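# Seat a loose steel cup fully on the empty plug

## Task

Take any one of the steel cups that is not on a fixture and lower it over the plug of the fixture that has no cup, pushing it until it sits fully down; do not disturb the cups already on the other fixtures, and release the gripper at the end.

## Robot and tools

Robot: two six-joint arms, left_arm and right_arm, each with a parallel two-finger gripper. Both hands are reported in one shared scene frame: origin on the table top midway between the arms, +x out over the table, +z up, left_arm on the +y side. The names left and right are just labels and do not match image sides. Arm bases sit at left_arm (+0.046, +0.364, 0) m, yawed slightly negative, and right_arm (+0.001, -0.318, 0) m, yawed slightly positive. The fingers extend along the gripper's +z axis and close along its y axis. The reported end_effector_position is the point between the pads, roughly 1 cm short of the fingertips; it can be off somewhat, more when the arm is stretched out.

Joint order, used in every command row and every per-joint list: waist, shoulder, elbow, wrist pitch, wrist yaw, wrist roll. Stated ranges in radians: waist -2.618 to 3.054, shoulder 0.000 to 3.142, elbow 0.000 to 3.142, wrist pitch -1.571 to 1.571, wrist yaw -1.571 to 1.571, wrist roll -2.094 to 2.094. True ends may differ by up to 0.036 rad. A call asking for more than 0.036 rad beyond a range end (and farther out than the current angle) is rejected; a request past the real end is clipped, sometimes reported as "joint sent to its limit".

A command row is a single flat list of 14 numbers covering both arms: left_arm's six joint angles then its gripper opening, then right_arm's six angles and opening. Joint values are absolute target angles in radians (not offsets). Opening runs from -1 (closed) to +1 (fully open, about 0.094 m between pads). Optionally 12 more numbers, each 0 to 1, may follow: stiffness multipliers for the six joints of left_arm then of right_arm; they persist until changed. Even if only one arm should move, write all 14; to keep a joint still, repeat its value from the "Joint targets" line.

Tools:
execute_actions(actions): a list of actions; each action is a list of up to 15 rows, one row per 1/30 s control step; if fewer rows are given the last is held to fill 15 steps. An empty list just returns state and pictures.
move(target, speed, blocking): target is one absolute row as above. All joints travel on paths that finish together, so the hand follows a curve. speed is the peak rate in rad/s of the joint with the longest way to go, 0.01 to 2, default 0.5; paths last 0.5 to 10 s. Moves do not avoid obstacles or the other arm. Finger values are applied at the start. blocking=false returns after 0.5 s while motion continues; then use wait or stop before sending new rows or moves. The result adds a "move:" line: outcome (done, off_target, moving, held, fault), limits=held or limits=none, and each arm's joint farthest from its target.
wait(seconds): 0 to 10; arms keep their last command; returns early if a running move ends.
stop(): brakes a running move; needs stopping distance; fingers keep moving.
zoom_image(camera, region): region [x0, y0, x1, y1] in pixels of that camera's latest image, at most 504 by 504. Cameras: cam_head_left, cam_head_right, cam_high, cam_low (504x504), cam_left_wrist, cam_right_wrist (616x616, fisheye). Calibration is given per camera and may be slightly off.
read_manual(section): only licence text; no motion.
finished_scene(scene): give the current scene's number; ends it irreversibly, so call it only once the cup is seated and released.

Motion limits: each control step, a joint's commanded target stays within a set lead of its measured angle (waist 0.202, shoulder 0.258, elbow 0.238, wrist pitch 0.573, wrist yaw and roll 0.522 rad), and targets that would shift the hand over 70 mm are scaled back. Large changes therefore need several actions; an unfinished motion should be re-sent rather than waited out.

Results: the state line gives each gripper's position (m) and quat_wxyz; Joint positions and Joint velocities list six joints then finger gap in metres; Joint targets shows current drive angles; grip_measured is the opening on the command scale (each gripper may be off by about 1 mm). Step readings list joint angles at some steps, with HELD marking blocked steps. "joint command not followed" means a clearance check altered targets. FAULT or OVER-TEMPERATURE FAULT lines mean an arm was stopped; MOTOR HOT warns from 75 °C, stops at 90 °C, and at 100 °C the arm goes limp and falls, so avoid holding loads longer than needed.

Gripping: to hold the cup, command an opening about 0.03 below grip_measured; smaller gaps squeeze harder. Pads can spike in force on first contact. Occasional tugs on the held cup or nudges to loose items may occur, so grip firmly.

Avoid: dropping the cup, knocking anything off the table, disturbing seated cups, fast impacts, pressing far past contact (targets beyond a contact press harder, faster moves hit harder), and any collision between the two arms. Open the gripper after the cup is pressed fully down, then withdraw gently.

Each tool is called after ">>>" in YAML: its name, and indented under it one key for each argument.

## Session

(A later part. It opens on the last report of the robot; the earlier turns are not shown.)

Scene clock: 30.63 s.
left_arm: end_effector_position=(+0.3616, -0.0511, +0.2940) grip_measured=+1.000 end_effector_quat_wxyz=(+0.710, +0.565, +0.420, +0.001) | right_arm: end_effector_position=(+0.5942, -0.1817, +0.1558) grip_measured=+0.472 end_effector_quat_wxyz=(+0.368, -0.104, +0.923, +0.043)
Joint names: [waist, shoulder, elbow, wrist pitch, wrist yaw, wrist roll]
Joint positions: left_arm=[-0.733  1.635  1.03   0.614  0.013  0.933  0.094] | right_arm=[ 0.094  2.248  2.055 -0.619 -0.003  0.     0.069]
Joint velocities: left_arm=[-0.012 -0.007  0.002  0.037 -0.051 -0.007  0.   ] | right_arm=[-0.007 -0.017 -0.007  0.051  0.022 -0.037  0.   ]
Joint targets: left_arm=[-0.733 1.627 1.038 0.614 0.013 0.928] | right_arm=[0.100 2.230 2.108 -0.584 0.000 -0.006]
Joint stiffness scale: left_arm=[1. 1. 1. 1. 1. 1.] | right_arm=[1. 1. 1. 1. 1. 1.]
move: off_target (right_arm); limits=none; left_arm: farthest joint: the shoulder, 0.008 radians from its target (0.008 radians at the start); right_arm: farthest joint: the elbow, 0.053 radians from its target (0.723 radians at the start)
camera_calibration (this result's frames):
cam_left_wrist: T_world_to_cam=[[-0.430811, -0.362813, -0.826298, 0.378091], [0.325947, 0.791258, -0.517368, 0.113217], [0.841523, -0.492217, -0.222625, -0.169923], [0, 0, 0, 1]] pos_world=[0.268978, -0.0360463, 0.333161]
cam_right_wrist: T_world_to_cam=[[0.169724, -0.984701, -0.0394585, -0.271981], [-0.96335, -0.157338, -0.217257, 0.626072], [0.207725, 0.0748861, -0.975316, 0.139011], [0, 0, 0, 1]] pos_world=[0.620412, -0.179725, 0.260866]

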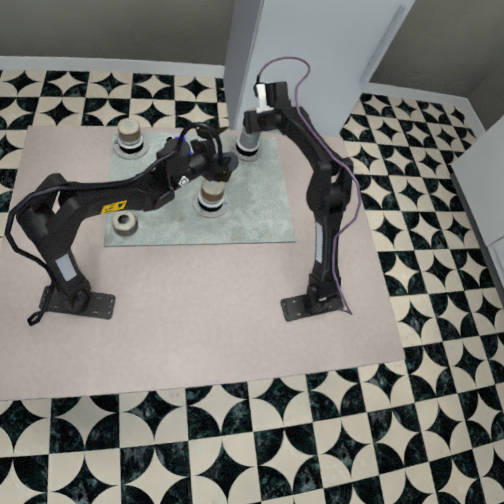

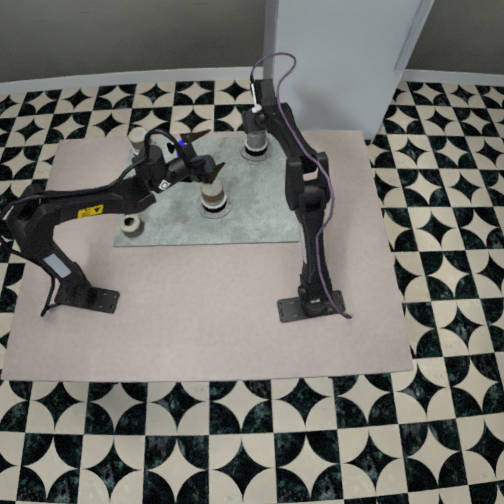

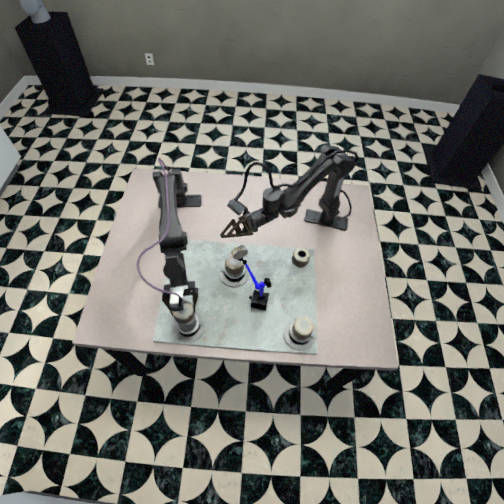

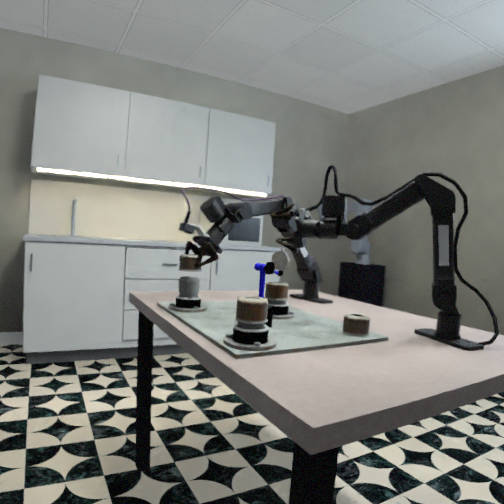

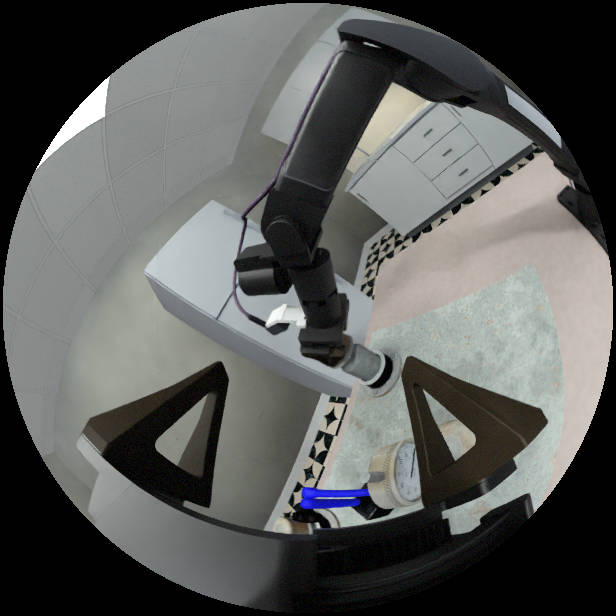

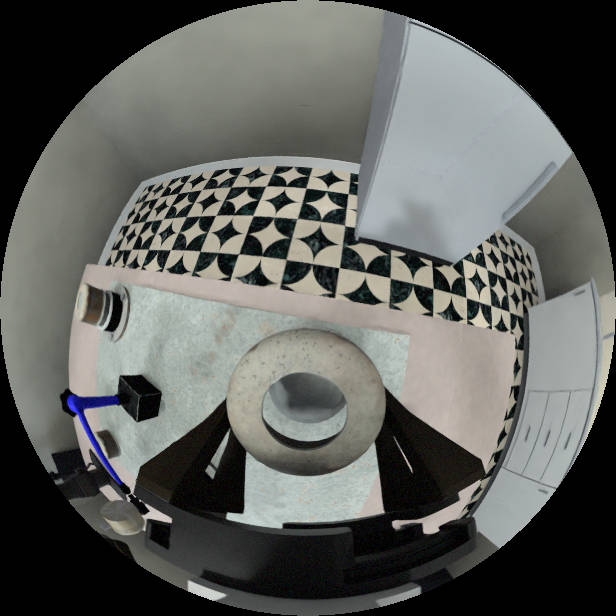

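>>> execute_actions:
  actions:
    - [[-0.733,1.627,1.038,0.614,0.013,0.928,1,0.1,2.23,2.09,-0.575,0,-0.006,0.42],[-0.733,1.627,1.038,0.614,0.013,0.928,1,0.1,2.23,2.075,-0.566,0,-0.006,0.42],[-0.733,1.627,1.038,0.614,0.013,0.928,1,0.1,2.23,2.062,-0.558,0,-0.006,0.42],[-0.733,1.627,1.038,0.614,0.013,0.928,1,0.1,2.23,2.053,-0.552,0,-0.006,0.42],[-0.733,1.627,1.038,0.614,0.013,0.928,1,0.1,2.23,2.047,-0.546,0,-0.006,0.42],[-0.733,1.627,1.038,0.614,0.013,0.928,1,0.1,2.23,2.041,-0.540,0,-0.006,0.42],[-0.733,1.627,1.038,0.614,0.013,0.928,1,0.1,2.23,2.035,-0.534,0,-0.006,0.42],[-0.733,1.627,1.038,0.614,0.013,0.928,1,0.1,2.23,2.029,-0.528,0,-0.006,0.42],[-0.733,1.627,1.038,0.614,0.013,0.928,1,0.1,2.23,2.023,-0.522,0,-0.006,0.42],[-0.733,1.627,1.038,0.614,0.013,0.928,1,0.1,2.23,2.017,-0.516,0,-0.006,0.42],[-0.733,1.627,1.038,0.614,0.013,0.928,1,0.1,2.23,2.011,-0.510,0,-0.006,0.42],[-0.733,1.627,1.038,0.614,0.013,0.928,1,0.1,2.23,2.005,-0.504,0,-0.006,0.42],[-0.733,1.627,1.038,0.614,0.013,0.928,1,0.1,2.23,1.999,-0.498,0,-0.006,0.42],[-0.733,1.627,1.038,0.614,0.013,0.928,1,0.1,2.23,1.993,-0.492,0,-0.006,0.42],[-0.733,1.627,1.038,0.614,0.013,0.928,1,0.1,2.23,1.988,-0.487,0,-0.006,0.42]]
    - [[-0.733,1.627,1.038,0.614,0.013,0.928,1,0.1,2.23,1.984,-0.483,0,-0.006,0.42],[-0.733,1.627,1.038,0.614,0.013,0.928,1,0.1,2.23,1.981,-0.480,0,-0.006,0.42],[-0.733,1.627,1.038,0.614,0.013,0.928,1,0.1,2.23,1.979,-0.478,0,-0.006,0.42],[-0.733,1.627,1.038,0.614,0.013,0.928,1,0.1,2.23,1.978,-0.477,0,-0.006,0.42]]

>>> zoom_image:
  camera: "cam_right_wrist"
  region: [215, 315, 405, 505]

>>> zoom_image:
  camera: "cam_low"
  region: [155, 245, 225, 315]

Scene clock: 34.80 s.
left_arm: end_effector_position=(+0.3616, -0.0511, +0.2940) grip_measured=+1.000 end_effector_quat_wxyz=(+0.710, +0.565, +0.420, +0.001) | right_arm: end_effector_position=(+0.5936, -0.1818, +0.1349) grip_measured=+0.472 end_effector_quat_wxyz=(+0.366, -0.104, +0.924, +0.043)
Joint names: [waist, shoulder, elbow, wrist pitch, wrist yaw, wrist roll]
Joint positions: left_arm=[-0.733  1.635  1.03   0.614  0.013  0.933  0.094] | right_arm=[ 0.094  2.248  1.976 -0.544 -0.003  0.     0.069]
Joint velocities: left_arm=[ 0.002  0.007 -0.002  0.007 -0.007  0.051  0.   ] | right_arm=[-0.002  0.002 -0.017 -0.051 -0.007  0.022 -0.001]
Joint targets: left_arm=[-0.733 1.627 1.038 0.614 0.013 0.928] | right_arm=[0.100 2.230 1.978 -0.477 -0.000 -0.006]
Joint stiffness scale: left_arm=[1. 1. 1. 1. 1. 1.] | right_arm=[1. 1. 1. 1. 1. 1.]
Step readings (joint positions; steps 1 to 15: 1st action; 16 to 30: 2nd action):
0: left_arm=[-0.733 1.635 1.030 0.614 0.013 0.933] | right_arm=[0.094 2.248 2.055 -0.620 -0.003 0.000]
1: left_arm=[-0.733 1.635 1.030 0.614 0.013 0.933] | right_arm=[0.094 2.248 2.055 -0.620 -0.003 0.000]
2: left_arm=[-0.733 1.635 1.030 0.614 0.013 0.933] | right_arm=[0.094 2.248 2.055 -0.620 -0.003 0.000]
4: left_arm=[-0.733 1.635 1.030 0.614 0.013 0.933] | right_arm=[0.094 2.248 2.055 -0.619 -0.003 0.000]
8: left_arm=[-0.733 1.635 1.030 0.614 0.013 0.933] | right_arm=[0.094 2.248 2.044 -0.604 -0.003 0.000]
15: left_arm=[-0.733 1.635 1.030 0.614 0.013 0.933] | right_arm=[0.094 2.248 1.995 -0.575 -0.003 0.000]
16: left_arm=[-0.733 1.635 1.030 0.614 0.013 0.933] | right_arm=[0.094 2.248 1.989 -0.572 -0.003 0.000]
17: left_arm=[-0.733 1.635 1.030 0.614 0.013 0.933] | right_arm=[0.094 2.248 1.984 -0.568 -0.003 0.000]
19: left_arm=[-0.733 1.635 1.030 0.614 0.013 0.933] | right_arm=[0.094 2.248 1.978 -0.561 -0.003 0.000]
23: left_arm=[-0.733 1.635 1.030 0.614 0.013 0.933] | right_arm=[0.094 2.248 1.976 -0.553 -0.003 0.000]
30: Joint positions above
camera_calibration (this result's frames):
cam_left_wrist: T_world_to_cam=[[-0.430811, -0.362813, -0.826298, 0.378091], [0.325947, 0.791258, -0.517368, 0.113217], [0.841523, -0.492217, -0.222625, -0.169923], [0, 0, 0, 1]] pos_world=[0.268978, -0.0360463, 0.333161]
cam_right_wrist: T_world_to_cam=[[0.169548, -0.984741, -0.0392183, -0.272776], [-0.96431, -0.157556, -0.212795, 0.6208], [0.203369, 0.0738977, -0.976309, 0.12133], [0, 0, 0, 1]] pos_world=[0.620218, -0.179769, 0.239861]

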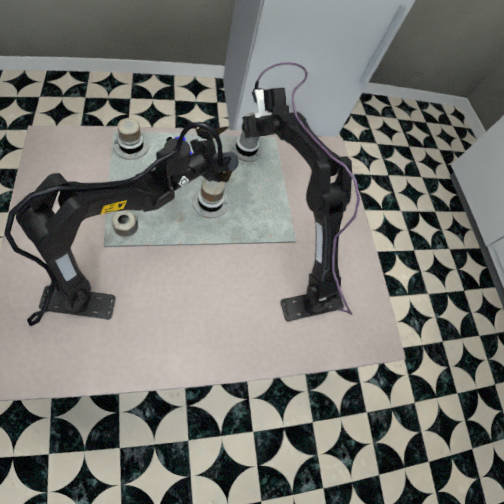

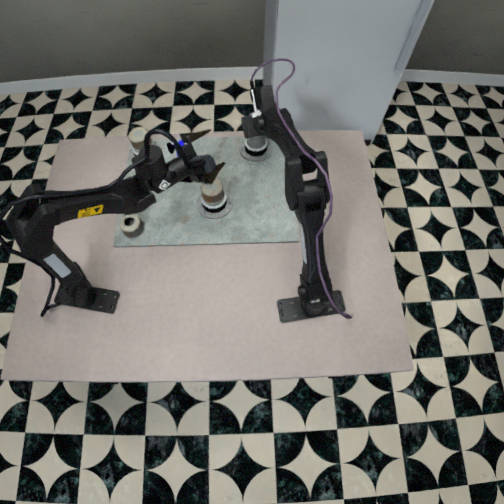

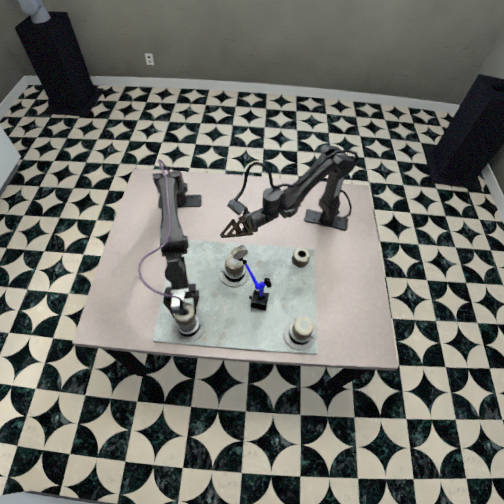

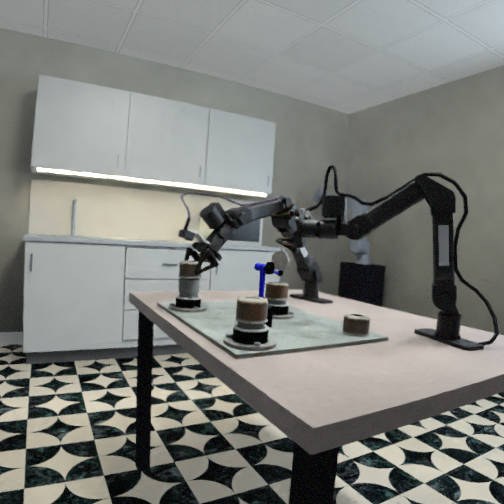

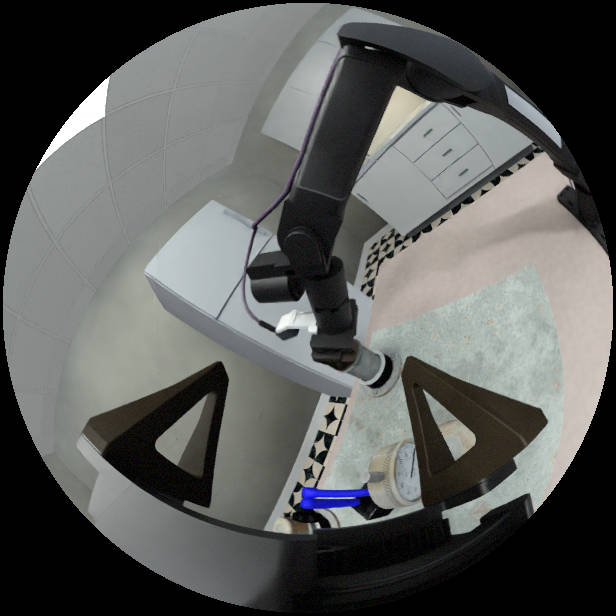

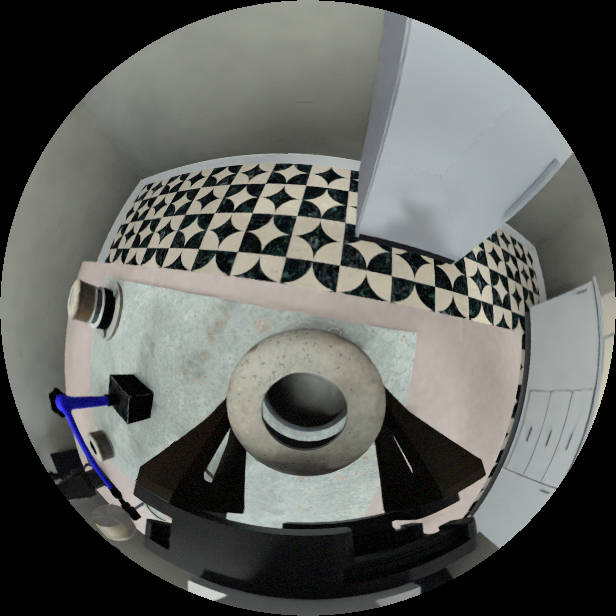

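Region (215, 315, 405, 505) of cam_right_wrist's 616x616 image, scaled by 2.653, with more detail than that image has.

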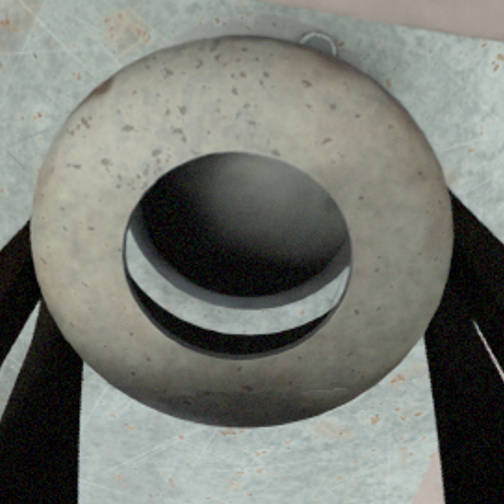

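Region (155, 245, 225, 315) of cam_low's 504x504 image, scaled by 7.200, with more detail than that image has.

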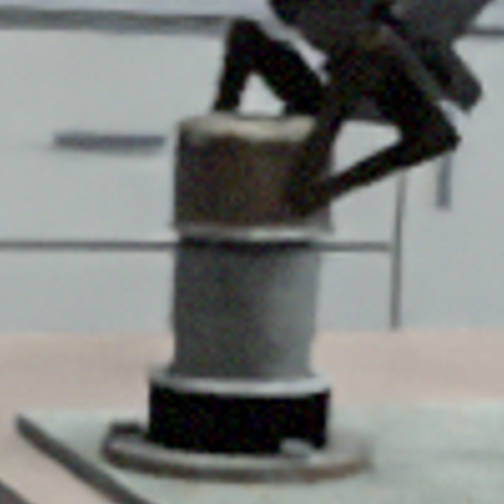

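>>> execute_actions:
  actions:
    - [[-0.733,1.627,1.038,0.614,0.013,0.928,1,0.1,2.232,1.978,-0.468,0,-0.006,0.42],[-0.733,1.627,1.038,0.614,0.013,0.928,1,0.1,2.234,1.978,-0.460,0,-0.006,0.42],[-0.733,1.627,1.038,0.614,0.013,0.928,1,0.1,2.236,1.978,-0.455,0,-0.006,0.42],[-0.733,1.627,1.038,0.614,0.013,0.928,1,0.1,2.238,1.978,-0.455,0,-0.006,0.42],[-0.733,1.627,1.038,0.614,0.013,0.928,1,0.1,2.238,1.978,-0.455,0,-0.006,0.42],[-0.733,1.627,1.038,0.614,0.013,0.928,1,0.1,2.238,1.978,-0.455,0,-0.006,0.42],[-0.733,1.627,1.038,0.614,0.013,0.928,1,0.1,2.238,1.978,-0.455,0,-0.006,0.42],[-0.733,1.627,1.038,0.614,0.013,0.928,1,0.1,2.238,1.978,-0.455,0,-0.006,0.42],[-0.733,1.627,1.038,0.614,0.013,0.928,1,0.1,2.238,1.975,-0.451,0,-0.006,0.42],[-0.733,1.627,1.038,0.614,0.013,0.928,1,0.1,2.239,1.971,-0.447,0,-0.006,0.42],[-0.733,1.627,1.038,0.614,0.013,0.928,1,0.1,2.239,1.968,-0.443,0,-0.006,0.42],[-0.733,1.627,1.038,0.614,0.013,0.928,1,0.1,2.240,1.964,-0.439,0,-0.006,0.42],[-0.733,1.627,1.038,0.614,0.013,0.928,1,0.1,2.240,1.961,-0.434,0,-0.006,0.42],[-0.733,1.627,1.038,0.614,0.013,0.928,1,0.1,2.241,1.957,-0.430,0,-0.006,0.42],[-0.733,1.627,1.038,0.614,0.013,0.928,1,0.1,2.241,1.954,-0.426,0,-0.006,0.42]]
    - [[-0.733,1.627,1.038,0.614,0.013,0.928,1,0.1,2.242,1.950,-0.422,0,-0.006,0.42],[-0.733,1.627,1.038,0.614,0.013,0.928,1,0.1,2.242,1.947,-0.418,0,-0.006,0.42],[-0.733,1.627,1.038,0.614,0.013,0.928,1,0.1,2.243,1.943,-0.414,0,-0.006,0.42],[-0.733,1.627,1.038,0.614,0.013,0.928,1,0.1,2.243,1.940,-0.410,0,-0.006,0.42],[-0.733,1.627,1.038,0.614,0.013,0.928,1,0.1,2.244,1.936,-0.406,0,-0.006,0.42],[-0.733,1.627,1.038,0.614,0.013,0.928,1,0.1,2.244,1.933,-0.402,0,-0.006,0.42],[-0.733,1.627,1.038,0.614,0.013,0.928,1,0.1,2.245,1.929,-0.398,0,-0.006,0.42],[-0.733,1.627,1.038,0.614,0.013,0.928,1,0.1,2.245,1.926,-0.393,0,-0.006,0.42],[-0.733,1.627,1.038,0.614,0.013,0.928,1,0.1,2.246,1.922,-0.389,0,-0.006,0.42],[-0.733,1.627,1.038,0.614,0.013,0.928,1,0.1,2.246,1.919,-0.385,0,-0.006,0.42],[-0.733,1.627,1.038,0.614,0.013,0.928,1,0.1,2.247,1.915,-0.381,0,-0.006,0.42],[-0.733,1.627,1.038,0.614,0.013,0.928,1,0.1,2.247,1.912,-0.377,0,-0.006,0.42],[-0.733,1.627,1.038,0.614,0.013,0.928,1,0.1,2.248,1.908,-0.373,0,-0.006,0.42],[-0.733,1.627,1.038,0.614,0.013,0.928,1,0.1,2.248,1.905,-0.372,0,-0.006,0.42],[-0.733,1.627,1.038,0.614,0.013,0.928,1,0.1,2.248,1.901,-0.372,0,-0.006,0.42]]

>>> zoom_image:
  camera: "cam_low"
  region: [155, 245, 225, 315]

Scene clock: 40.40 s.
left_arm: end_effector_position=(+0.3616, -0.0511, +0.2940) grip_measured=+1.000 end_effector_quat_wxyz=(+0.710, +0.565, +0.420, +0.001) | right_arm: end_effector_position=(+0.5982, -0.1808, +0.1222) grip_measured=+0.472 end_effector_quat_wxyz=(+0.377, -0.104, +0.919, +0.044)
Joint names: [waist, shoulder, elbow, wrist pitch, wrist yaw, wrist roll]
Joint positions: left_arm=[-0.733  1.635  1.03   0.614  0.013  0.933  0.094] | right_arm=[ 0.094  2.255  1.92  -0.457 -0.003 -0.     0.069]
Joint velocities: left_arm=[-0.002  0.022 -0.002  0.007  0.022  0.037  0.   ] | right_arm=[ 0.002 -0.012 -0.09   0.081  0.037  0.037  0.   ]
Joint targets: left_arm=[-0.733 1.627 1.038 0.614 0.013 0.928] | right_arm=[0.100 2.248 1.901 -0.372 -0.000 -0.006]
Joint stiffness scale: left_arm=[1. 1. 1. 1. 1. 1.] | right_arm=[1. 1. 1. 1. 1. 1.]
Step readings (joint positions; steps 1 to 15: 1st action; 16 to 30: 2nd action):
0: left_arm=[-0.733 1.635 1.030 0.614 0.013 0.933] | right_arm=[0.094 2.248 1.976 -0.543 -0.003 0.000]
1: left_arm=[-0.733 1.635 1.030 0.614 0.013 0.933] | right_arm=[0.094 2.248 1.976 -0.543 -0.003 0.000]
2: left_arm=[-0.733 1.635 1.030 0.614 0.013 0.933] | right_arm=[0.094 2.248 1.976 -0.541 -0.003 0.000]
4: left_arm=[-0.733 1.635 1.030 0.614 0.013 0.933] | right_arm=[0.094 2.248 1.976 -0.535 -0.003 0.000]
8: left_arm=[-0.733 1.635 1.030 0.614 0.013 0.933] | right_arm=[0.094 2.248 1.976 -0.526 -0.003 0.000]
15: left_arm=[-0.733 1.635 1.030 0.614 0.013 0.933] | right_arm=[0.094 2.248 1.963 -0.502 -0.003 0.000]
16: left_arm=[-0.733 1.635 1.030 0.614 0.013 0.933] | right_arm=[0.094 2.248 1.958 -0.499 -0.003 0.000]
17: left_arm=[-0.733 1.635 1.030 0.614 0.013 0.933] | right_arm=[0.094 2.248 1.953 -0.497 -0.003 0.000]
19: left_arm=[-0.733 1.635 1.030 0.614 0.013 0.933] | right_arm=[0.094 2.251 1.946 -0.491 -0.003 0.000]
23: left_arm=[-0.733 1.635 1.030 0.614 0.013 0.933] | right_arm=[0.094 2.255 1.936 -0.481 -0.003 -0.000]
30: Joint positions above
camera_calibration (this result's frames):
cam_left_wrist: T_world_to_cam=[[-0.430811, -0.362813, -0.826298, 0.378091], [0.325947, 0.791258, -0.517368, 0.113217], [0.841523, -0.492217, -0.222625, -0.169923], [0, 0, 0, 1]] pos_world=[0.268978, -0.0360463, 0.333161]
cam_right_wrist: T_world_to_cam=[[0.170506, -0.984546, -0.0399513, -0.273542], [-0.958932, -0.15647, -0.236573, 0.622621], [0.226666, 0.0786477, -0.970792, 0.0940808], [0, 0, 0, 1]] pos_world=[0.622367, -0.179293, 0.2277]

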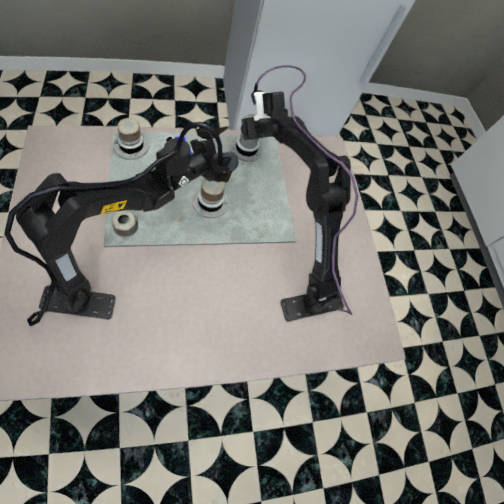

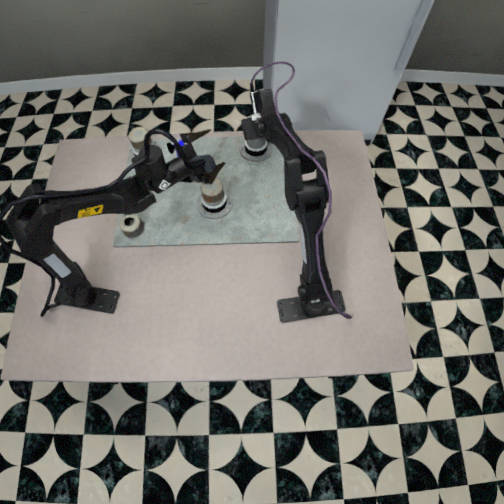

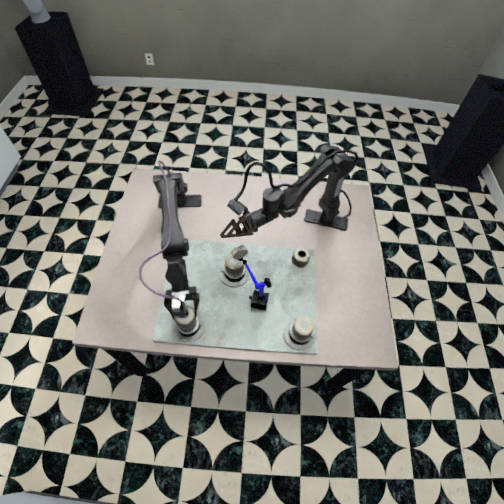

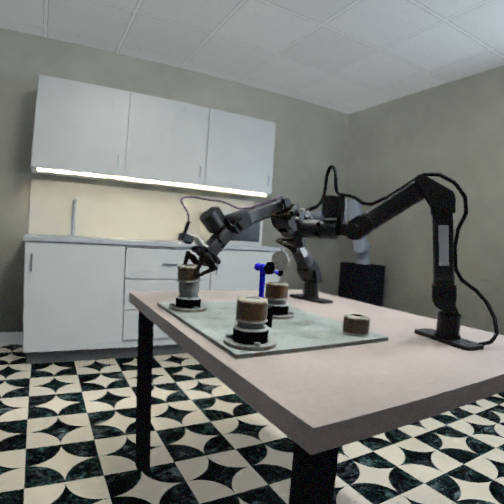

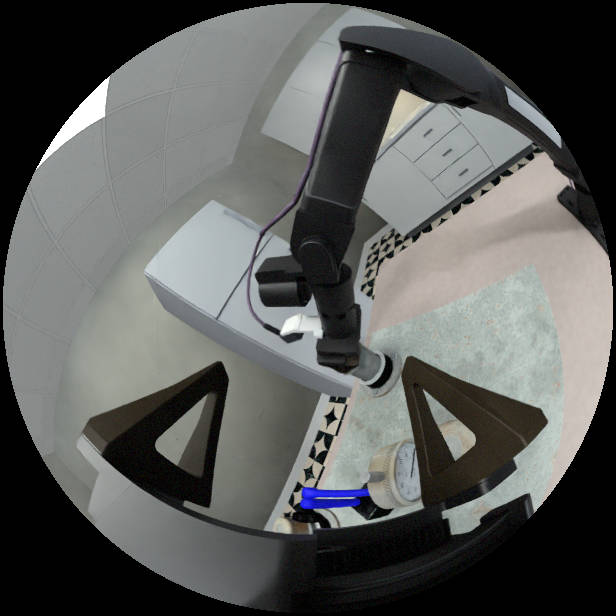

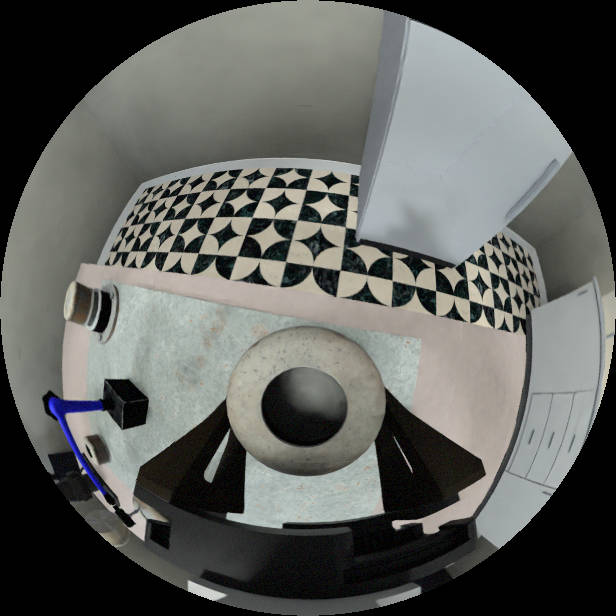

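Region (155, 245, 225, 315) of cam_low's 504x504 image, scaled by 7.200, with more detail than that image has.

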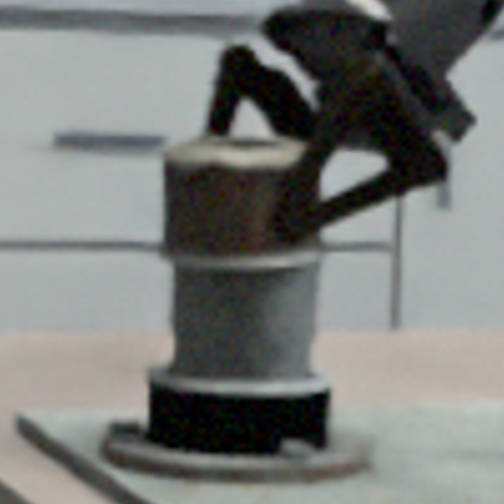

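>>> execute_actions:
  actions:
    - [[-0.733,1.627,1.038,0.614,0.013,0.928,1,0.1,2.248,1.901,-0.385,0,-0.006,0.42],[-0.733,1.627,1.038,0.614,0.013,0.928,1,0.1,2.248,1.901,-0.40,0,-0.006,0.42],[-0.733,1.627,1.038,0.614,0.013,0.928,1,0.1,2.248,1.901,-0.412,0,-0.006,0.42],[-0.733,1.627,1.038,0.614,0.013,0.928,1,0.1,2.248,1.901,-0.42,0,-0.006,0.42],[-0.733,1.627,1.038,0.614,0.013,0.928,1,0.1,2.248,1.899,-0.42,0,-0.006,0.42],[-0.733,1.627,1.038,0.614,0.013,0.928,1,0.1,2.248,1.896,-0.42,0,-0.006,0.42],[-0.733,1.627,1.038,0.614,0.013,0.928,1,0.1,2.249,1.893,-0.416,0,-0.006,0.42],[-0.733,1.627,1.038,0.614,0.013,0.928,1,0.1,2.249,1.890,-0.411,0,-0.006,0.42],[-0.733,1.627,1.038,0.614,0.013,0.928,1,0.1,2.250,1.887,-0.406,0,-0.006,0.42],[-0.733,1.627,1.038,0.614,0.013,0.928,1,0.1,2.250,1.884,-0.401,0,-0.006,0.42],[-0.733,1.627,1.038,0.614,0.013,0.928,1,0.1,2.251,1.881,-0.396,0,-0.006,0.42],[-0.733,1.627,1.038,0.614,0.013,0.928,1,0.1,2.251,1.878,-0.391,0,-0.006,0.42],[-0.733,1.627,1.038,0.614,0.013,0.928,1,0.1,2.252,1.875,-0.386,0,-0.006,0.42],[-0.733,1.627,1.038,0.614,0.013,0.928,1,0.1,2.252,1.872,-0.381,0,-0.006,0.42],[-0.733,1.627,1.038,0.614,0.013,0.928,1,0.1,2.253,1.869,-0.376,0,-0.006,0.42]]

>>> zoom_image:
  camera: "cam_low"
  region: [155, 245, 225, 315]

Scene clock: 43.63 s.
left_arm: end_effector_position=(+0.3616, -0.0511, +0.2940) grip_measured=+1.000 end_effector_quat_wxyz=(+0.710, +0.565, +0.420, +0.001) | right_arm: end_effector_position=(+0.5994, -0.1806, +0.1190) grip_measured=+0.472 end_effector_quat_wxyz=(+0.382, -0.104, +0.917, +0.044)
Joint names: [waist, shoulder, elbow, wrist pitch, wrist yaw, wrist roll]
Joint positions: left_arm=[-0.733  1.635  1.03   0.614  0.013  0.933  0.094] | right_arm=[ 0.094  2.255  1.9   -0.427 -0.003 -0.001  0.069]
Joint velocities: left_arm=[ 0.002  0.007 -0.017 -0.051 -0.037  0.007  0.   ] | right_arm=[-0.002  0.002 -0.051  0.007  0.022 -0.095 -0.001]
Joint targets: left_arm=[-0.733 1.627 1.038 0.614 0.013 0.928] | right_arm=[0.100 2.253 1.869 -0.376 -0.000 -0.006]
Joint stiffness scale: left_arm=[1. 1. 1. 1. 1. 1.] | right_arm=[1. 1. 1. 1. 1. 1.]
Step readings (joint positions):
0: left_arm=[-0.733 1.635 1.030 0.614 0.013 0.933] | right_arm=[0.094 2.255 1.915 -0.449 -0.003 -0.001]
1: left_arm=[-0.733 1.635 1.030 0.614 0.013 0.933] | right_arm=[0.094 2.255 1.915 -0.449 -0.003 -0.001]
2: left_arm=[-0.733 1.635 1.030 0.614 0.013 0.933] | right_arm=[0.094 2.255 1.915 -0.449 -0.003 -0.001]
4: left_arm=[-0.733 1.635 1.030 0.614 0.013 0.933] | right_arm=[0.094 2.255 1.915 -0.450 -0.003 -0.001]
8: left_arm=[-0.733 1.635 1.030 0.614 0.013 0.933] | right_arm=[0.094 2.255 1.915 -0.450 -0.003 -0.001]
15: Joint positions above
camera_calibration (this result's frames):
cam_left_wrist: T_world_to_cam=[[-0.430811, -0.362813, -0.826298, 0.378091], [0.325947, 0.791258, -0.517368, 0.113217], [0.841523, -0.492217, -0.222625, -0.169923], [0, 0, 0, 1]] pos_world=[0.268978, -0.0360463, 0.333161]
cam_right_wrist: T_world_to_cam=[[0.171429, -0.984387, -0.039921, -0.274132], [-0.956483, -0.156585, -0.246214, 0.622733], [0.236119, 0.0803921, -0.968393, 0.0851002], [0, 0, 0, 1]] pos_world=[0.622534, -0.179183, 0.224793]

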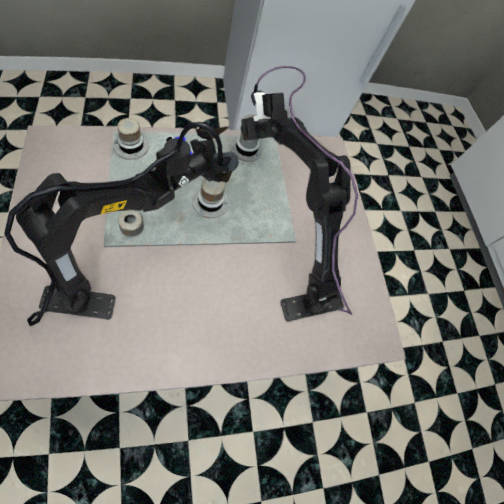

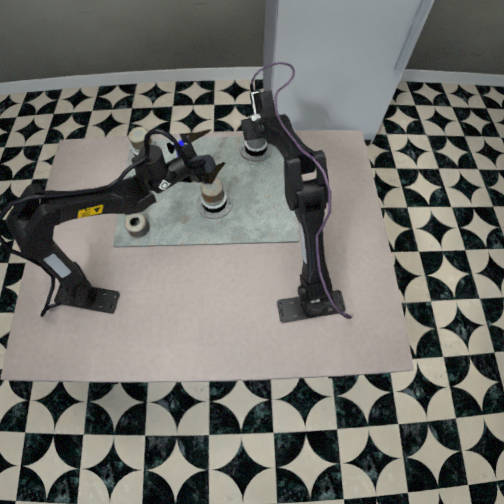

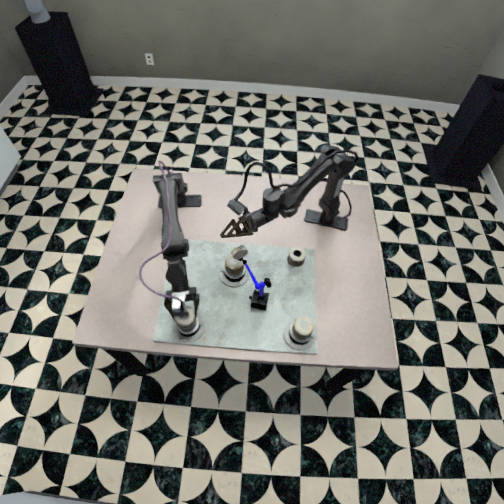

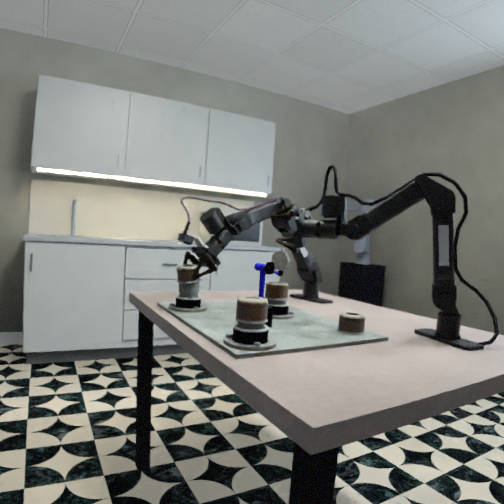

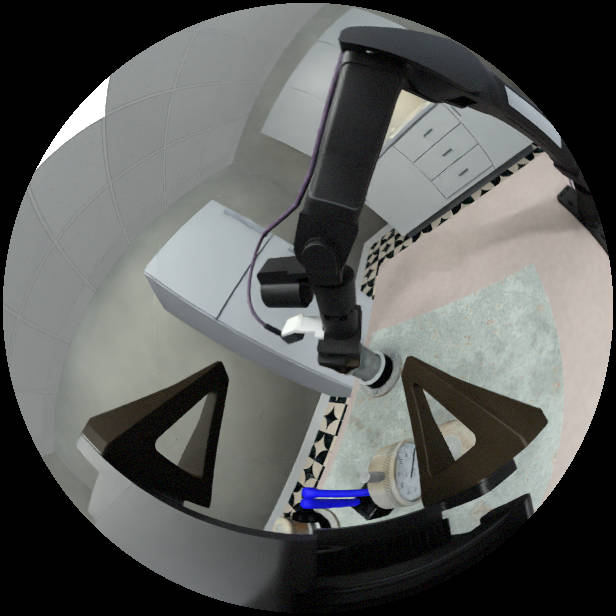

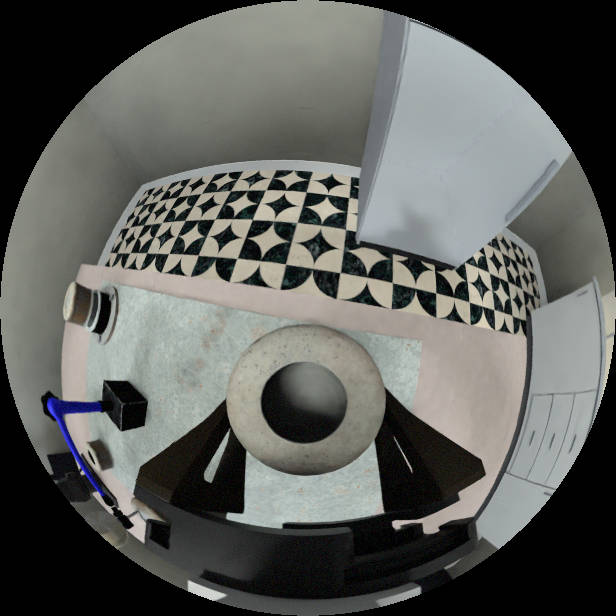

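Region (155, 245, 225, 315) of cam_low's 504x504 image, scaled by 7.200, with more detail than that image has.

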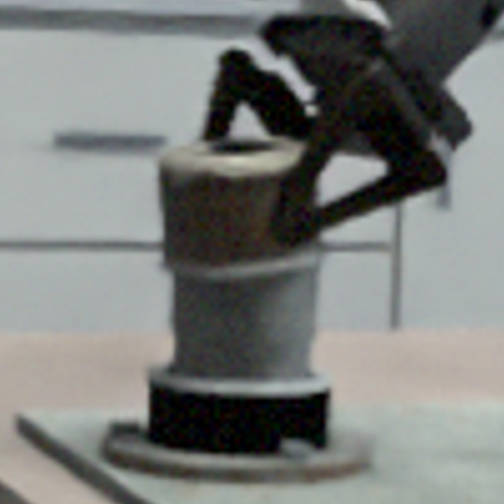

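>>> execute_actions:
  actions:
    - [[-0.733,1.627,1.038,0.614,0.013,0.928,1,0.1,2.245,1.885,-0.39,0,-0.006,0.42],[-0.733,1.627,1.038,0.614,0.013,0.928,1,0.1,2.24,1.90,-0.405,0,-0.006,0.42],[-0.733,1.627,1.038,0.614,0.013,0.928,1,0.1,2.24,1.905,-0.42,0,-0.006,0.42],[-0.733,1.627,1.038,0.614,0.013,0.928,1,0.1,2.24,1.905,-0.43,0,-0.006,0.42],[-0.733,1.627,1.038,0.614,0.013,0.928,1,0.1,2.24,1.905,-0.44,0,-0.006,0.42],[-0.733,1.627,1.038,0.614,0.013,0.928,1,0.1,2.24,1.905,-0.45,0,-0.006,0.42],[-0.733,1.627,1.038,0.614,0.013,0.928,1,0.1,2.24,1.905,-0.46,0,-0.006,0.42],[-0.733,1.627,1.038,0.614,0.013,0.928,1,0.1,2.24,1.905,-0.47,0,-0.006,0.42],[-0.733,1.627,1.038,0.614,0.013,0.928,1,0.1,2.24,1.905,-0.48,0,-0.006,0.42]]

>>> zoom_image:
  camera: "cam_low"
  region: [155, 245, 225, 315]

Scene clock: 45.27 s.
left_arm: end_effector_position=(+0.3616, -0.0511, +0.2940) grip_measured=+1.000 end_effector_quat_wxyz=(+0.710, +0.565, +0.420, +0.001) | right_arm: end_effector_position=(+0.5995, -0.1805, +0.1188) grip_measured=+0.472 end_effector_quat_wxyz=(+0.383, -0.104, +0.917, +0.044)
Joint names: [waist, shoulder, elbow, wrist pitch, wrist yaw, wrist roll]
Joint positions: left_arm=[-0.733  1.635  1.03   0.614  0.013  0.933  0.094] | right_arm=[ 0.094  2.254  1.896 -0.422 -0.003 -0.001  0.069]
Joint velocities: left_arm=[-0.012  0.017 -0.002  0.007  0.022 -0.022  0.   ] | right_arm=[-0.002  0.002 -0.002 -0.037 -0.022 -0.11   0.001]
Joint targets: left_arm=[-0.733 1.627 1.038 0.614 0.013 0.928] | right_arm=[0.100 2.240 1.905 -0.480 0.000 -0.006]
Joint stiffness scale: left_arm=[1. 1. 1. 1. 1. 1.] | right_arm=[1. 1. 1. 1. 1. 1.]
Step readings (joint positions):
0: left_arm=[-0.733 1.635 1.030 0.614 0.013 0.933] | right_arm=[0.094 2.255 1.896 -0.419 -0.003 -0.001]
1: left_arm=[-0.733 1.635 1.030 0.614 0.013 0.933] | right_arm=[0.094 2.254 1.896 -0.419 -0.003 -0.001]
2: left_arm=[-0.733 1.635 1.030 0.614 0.013 0.933] | right_arm=[0.094 2.254 1.896 -0.419 -0.003 -0.001]
4: left_arm=[-0.733 1.635 1.030 0.614 0.013 0.933] | right_arm=[0.094 2.254 1.896 -0.419 -0.003 -0.001]
8: left_arm=[-0.733 1.635 1.030 0.614 0.013 0.933] | right_arm=[0.094 2.254 1.896 -0.421 -0.003 -0.001]
15: Joint positions above
camera_calibration (this result's frames):
cam_left_wrist: T_world_to_cam=[[-0.430811, -0.362813, -0.826298, 0.378091], [0.325947, 0.791258, -0.517368, 0.113217], [0.841523, -0.492217, -0.222625, -0.169923], [0, 0, 0, 1]] pos_world=[0.268978, -0.0360463, 0.333161]
cam_right_wrist: T_world_to_cam=[[0.171785, -0.984332, -0.0397663, -0.274361], [-0.955874, -0.156781, -0.248445, 0.622596], [0.238318, 0.0806907, -0.967829, 0.0834957], [0, 0, 0, 1]] pos_world=[0.622356, -0.179188, 0.22458]

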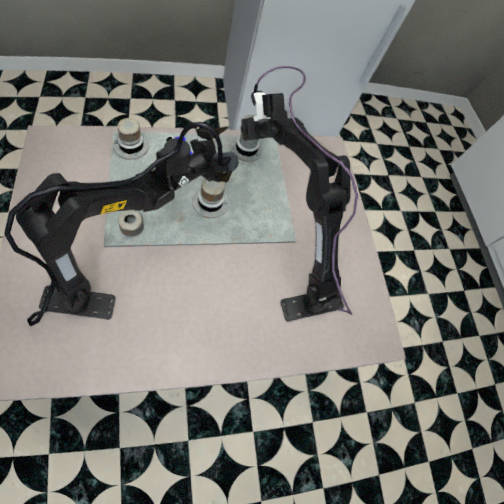

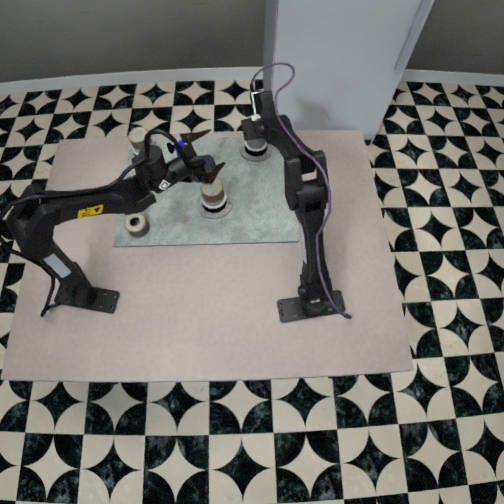

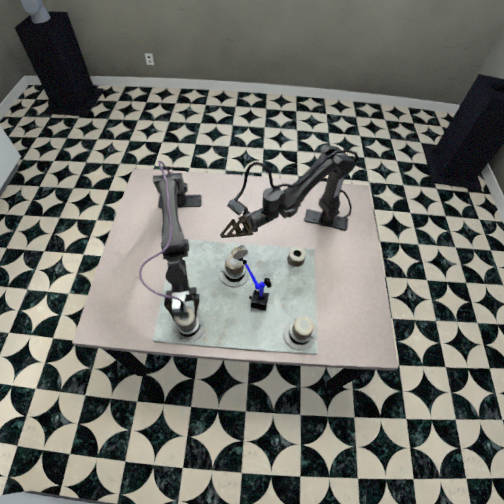

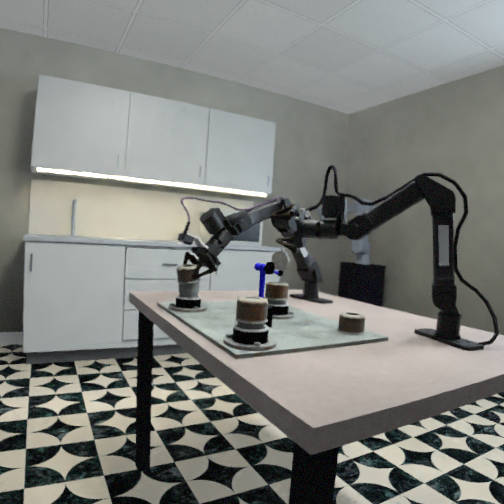

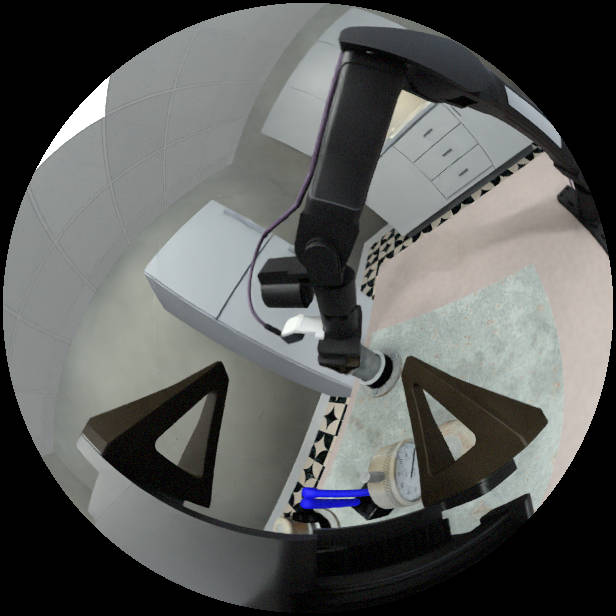

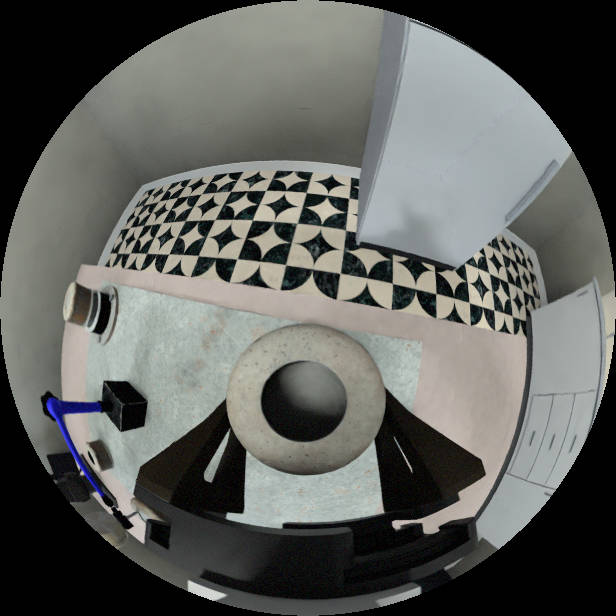

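Region (155, 245, 225, 315) of cam_low's 504x504 image, scaled by 7.200, with more detail than that image has.

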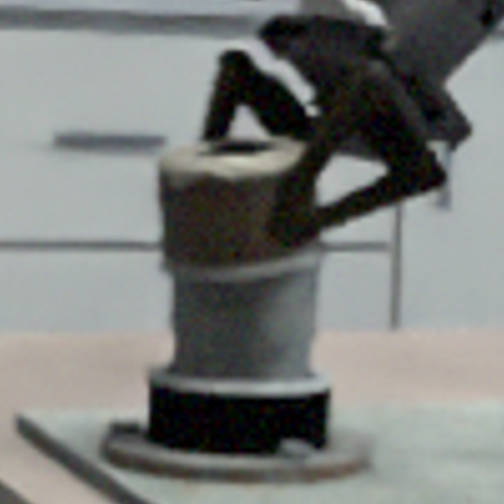

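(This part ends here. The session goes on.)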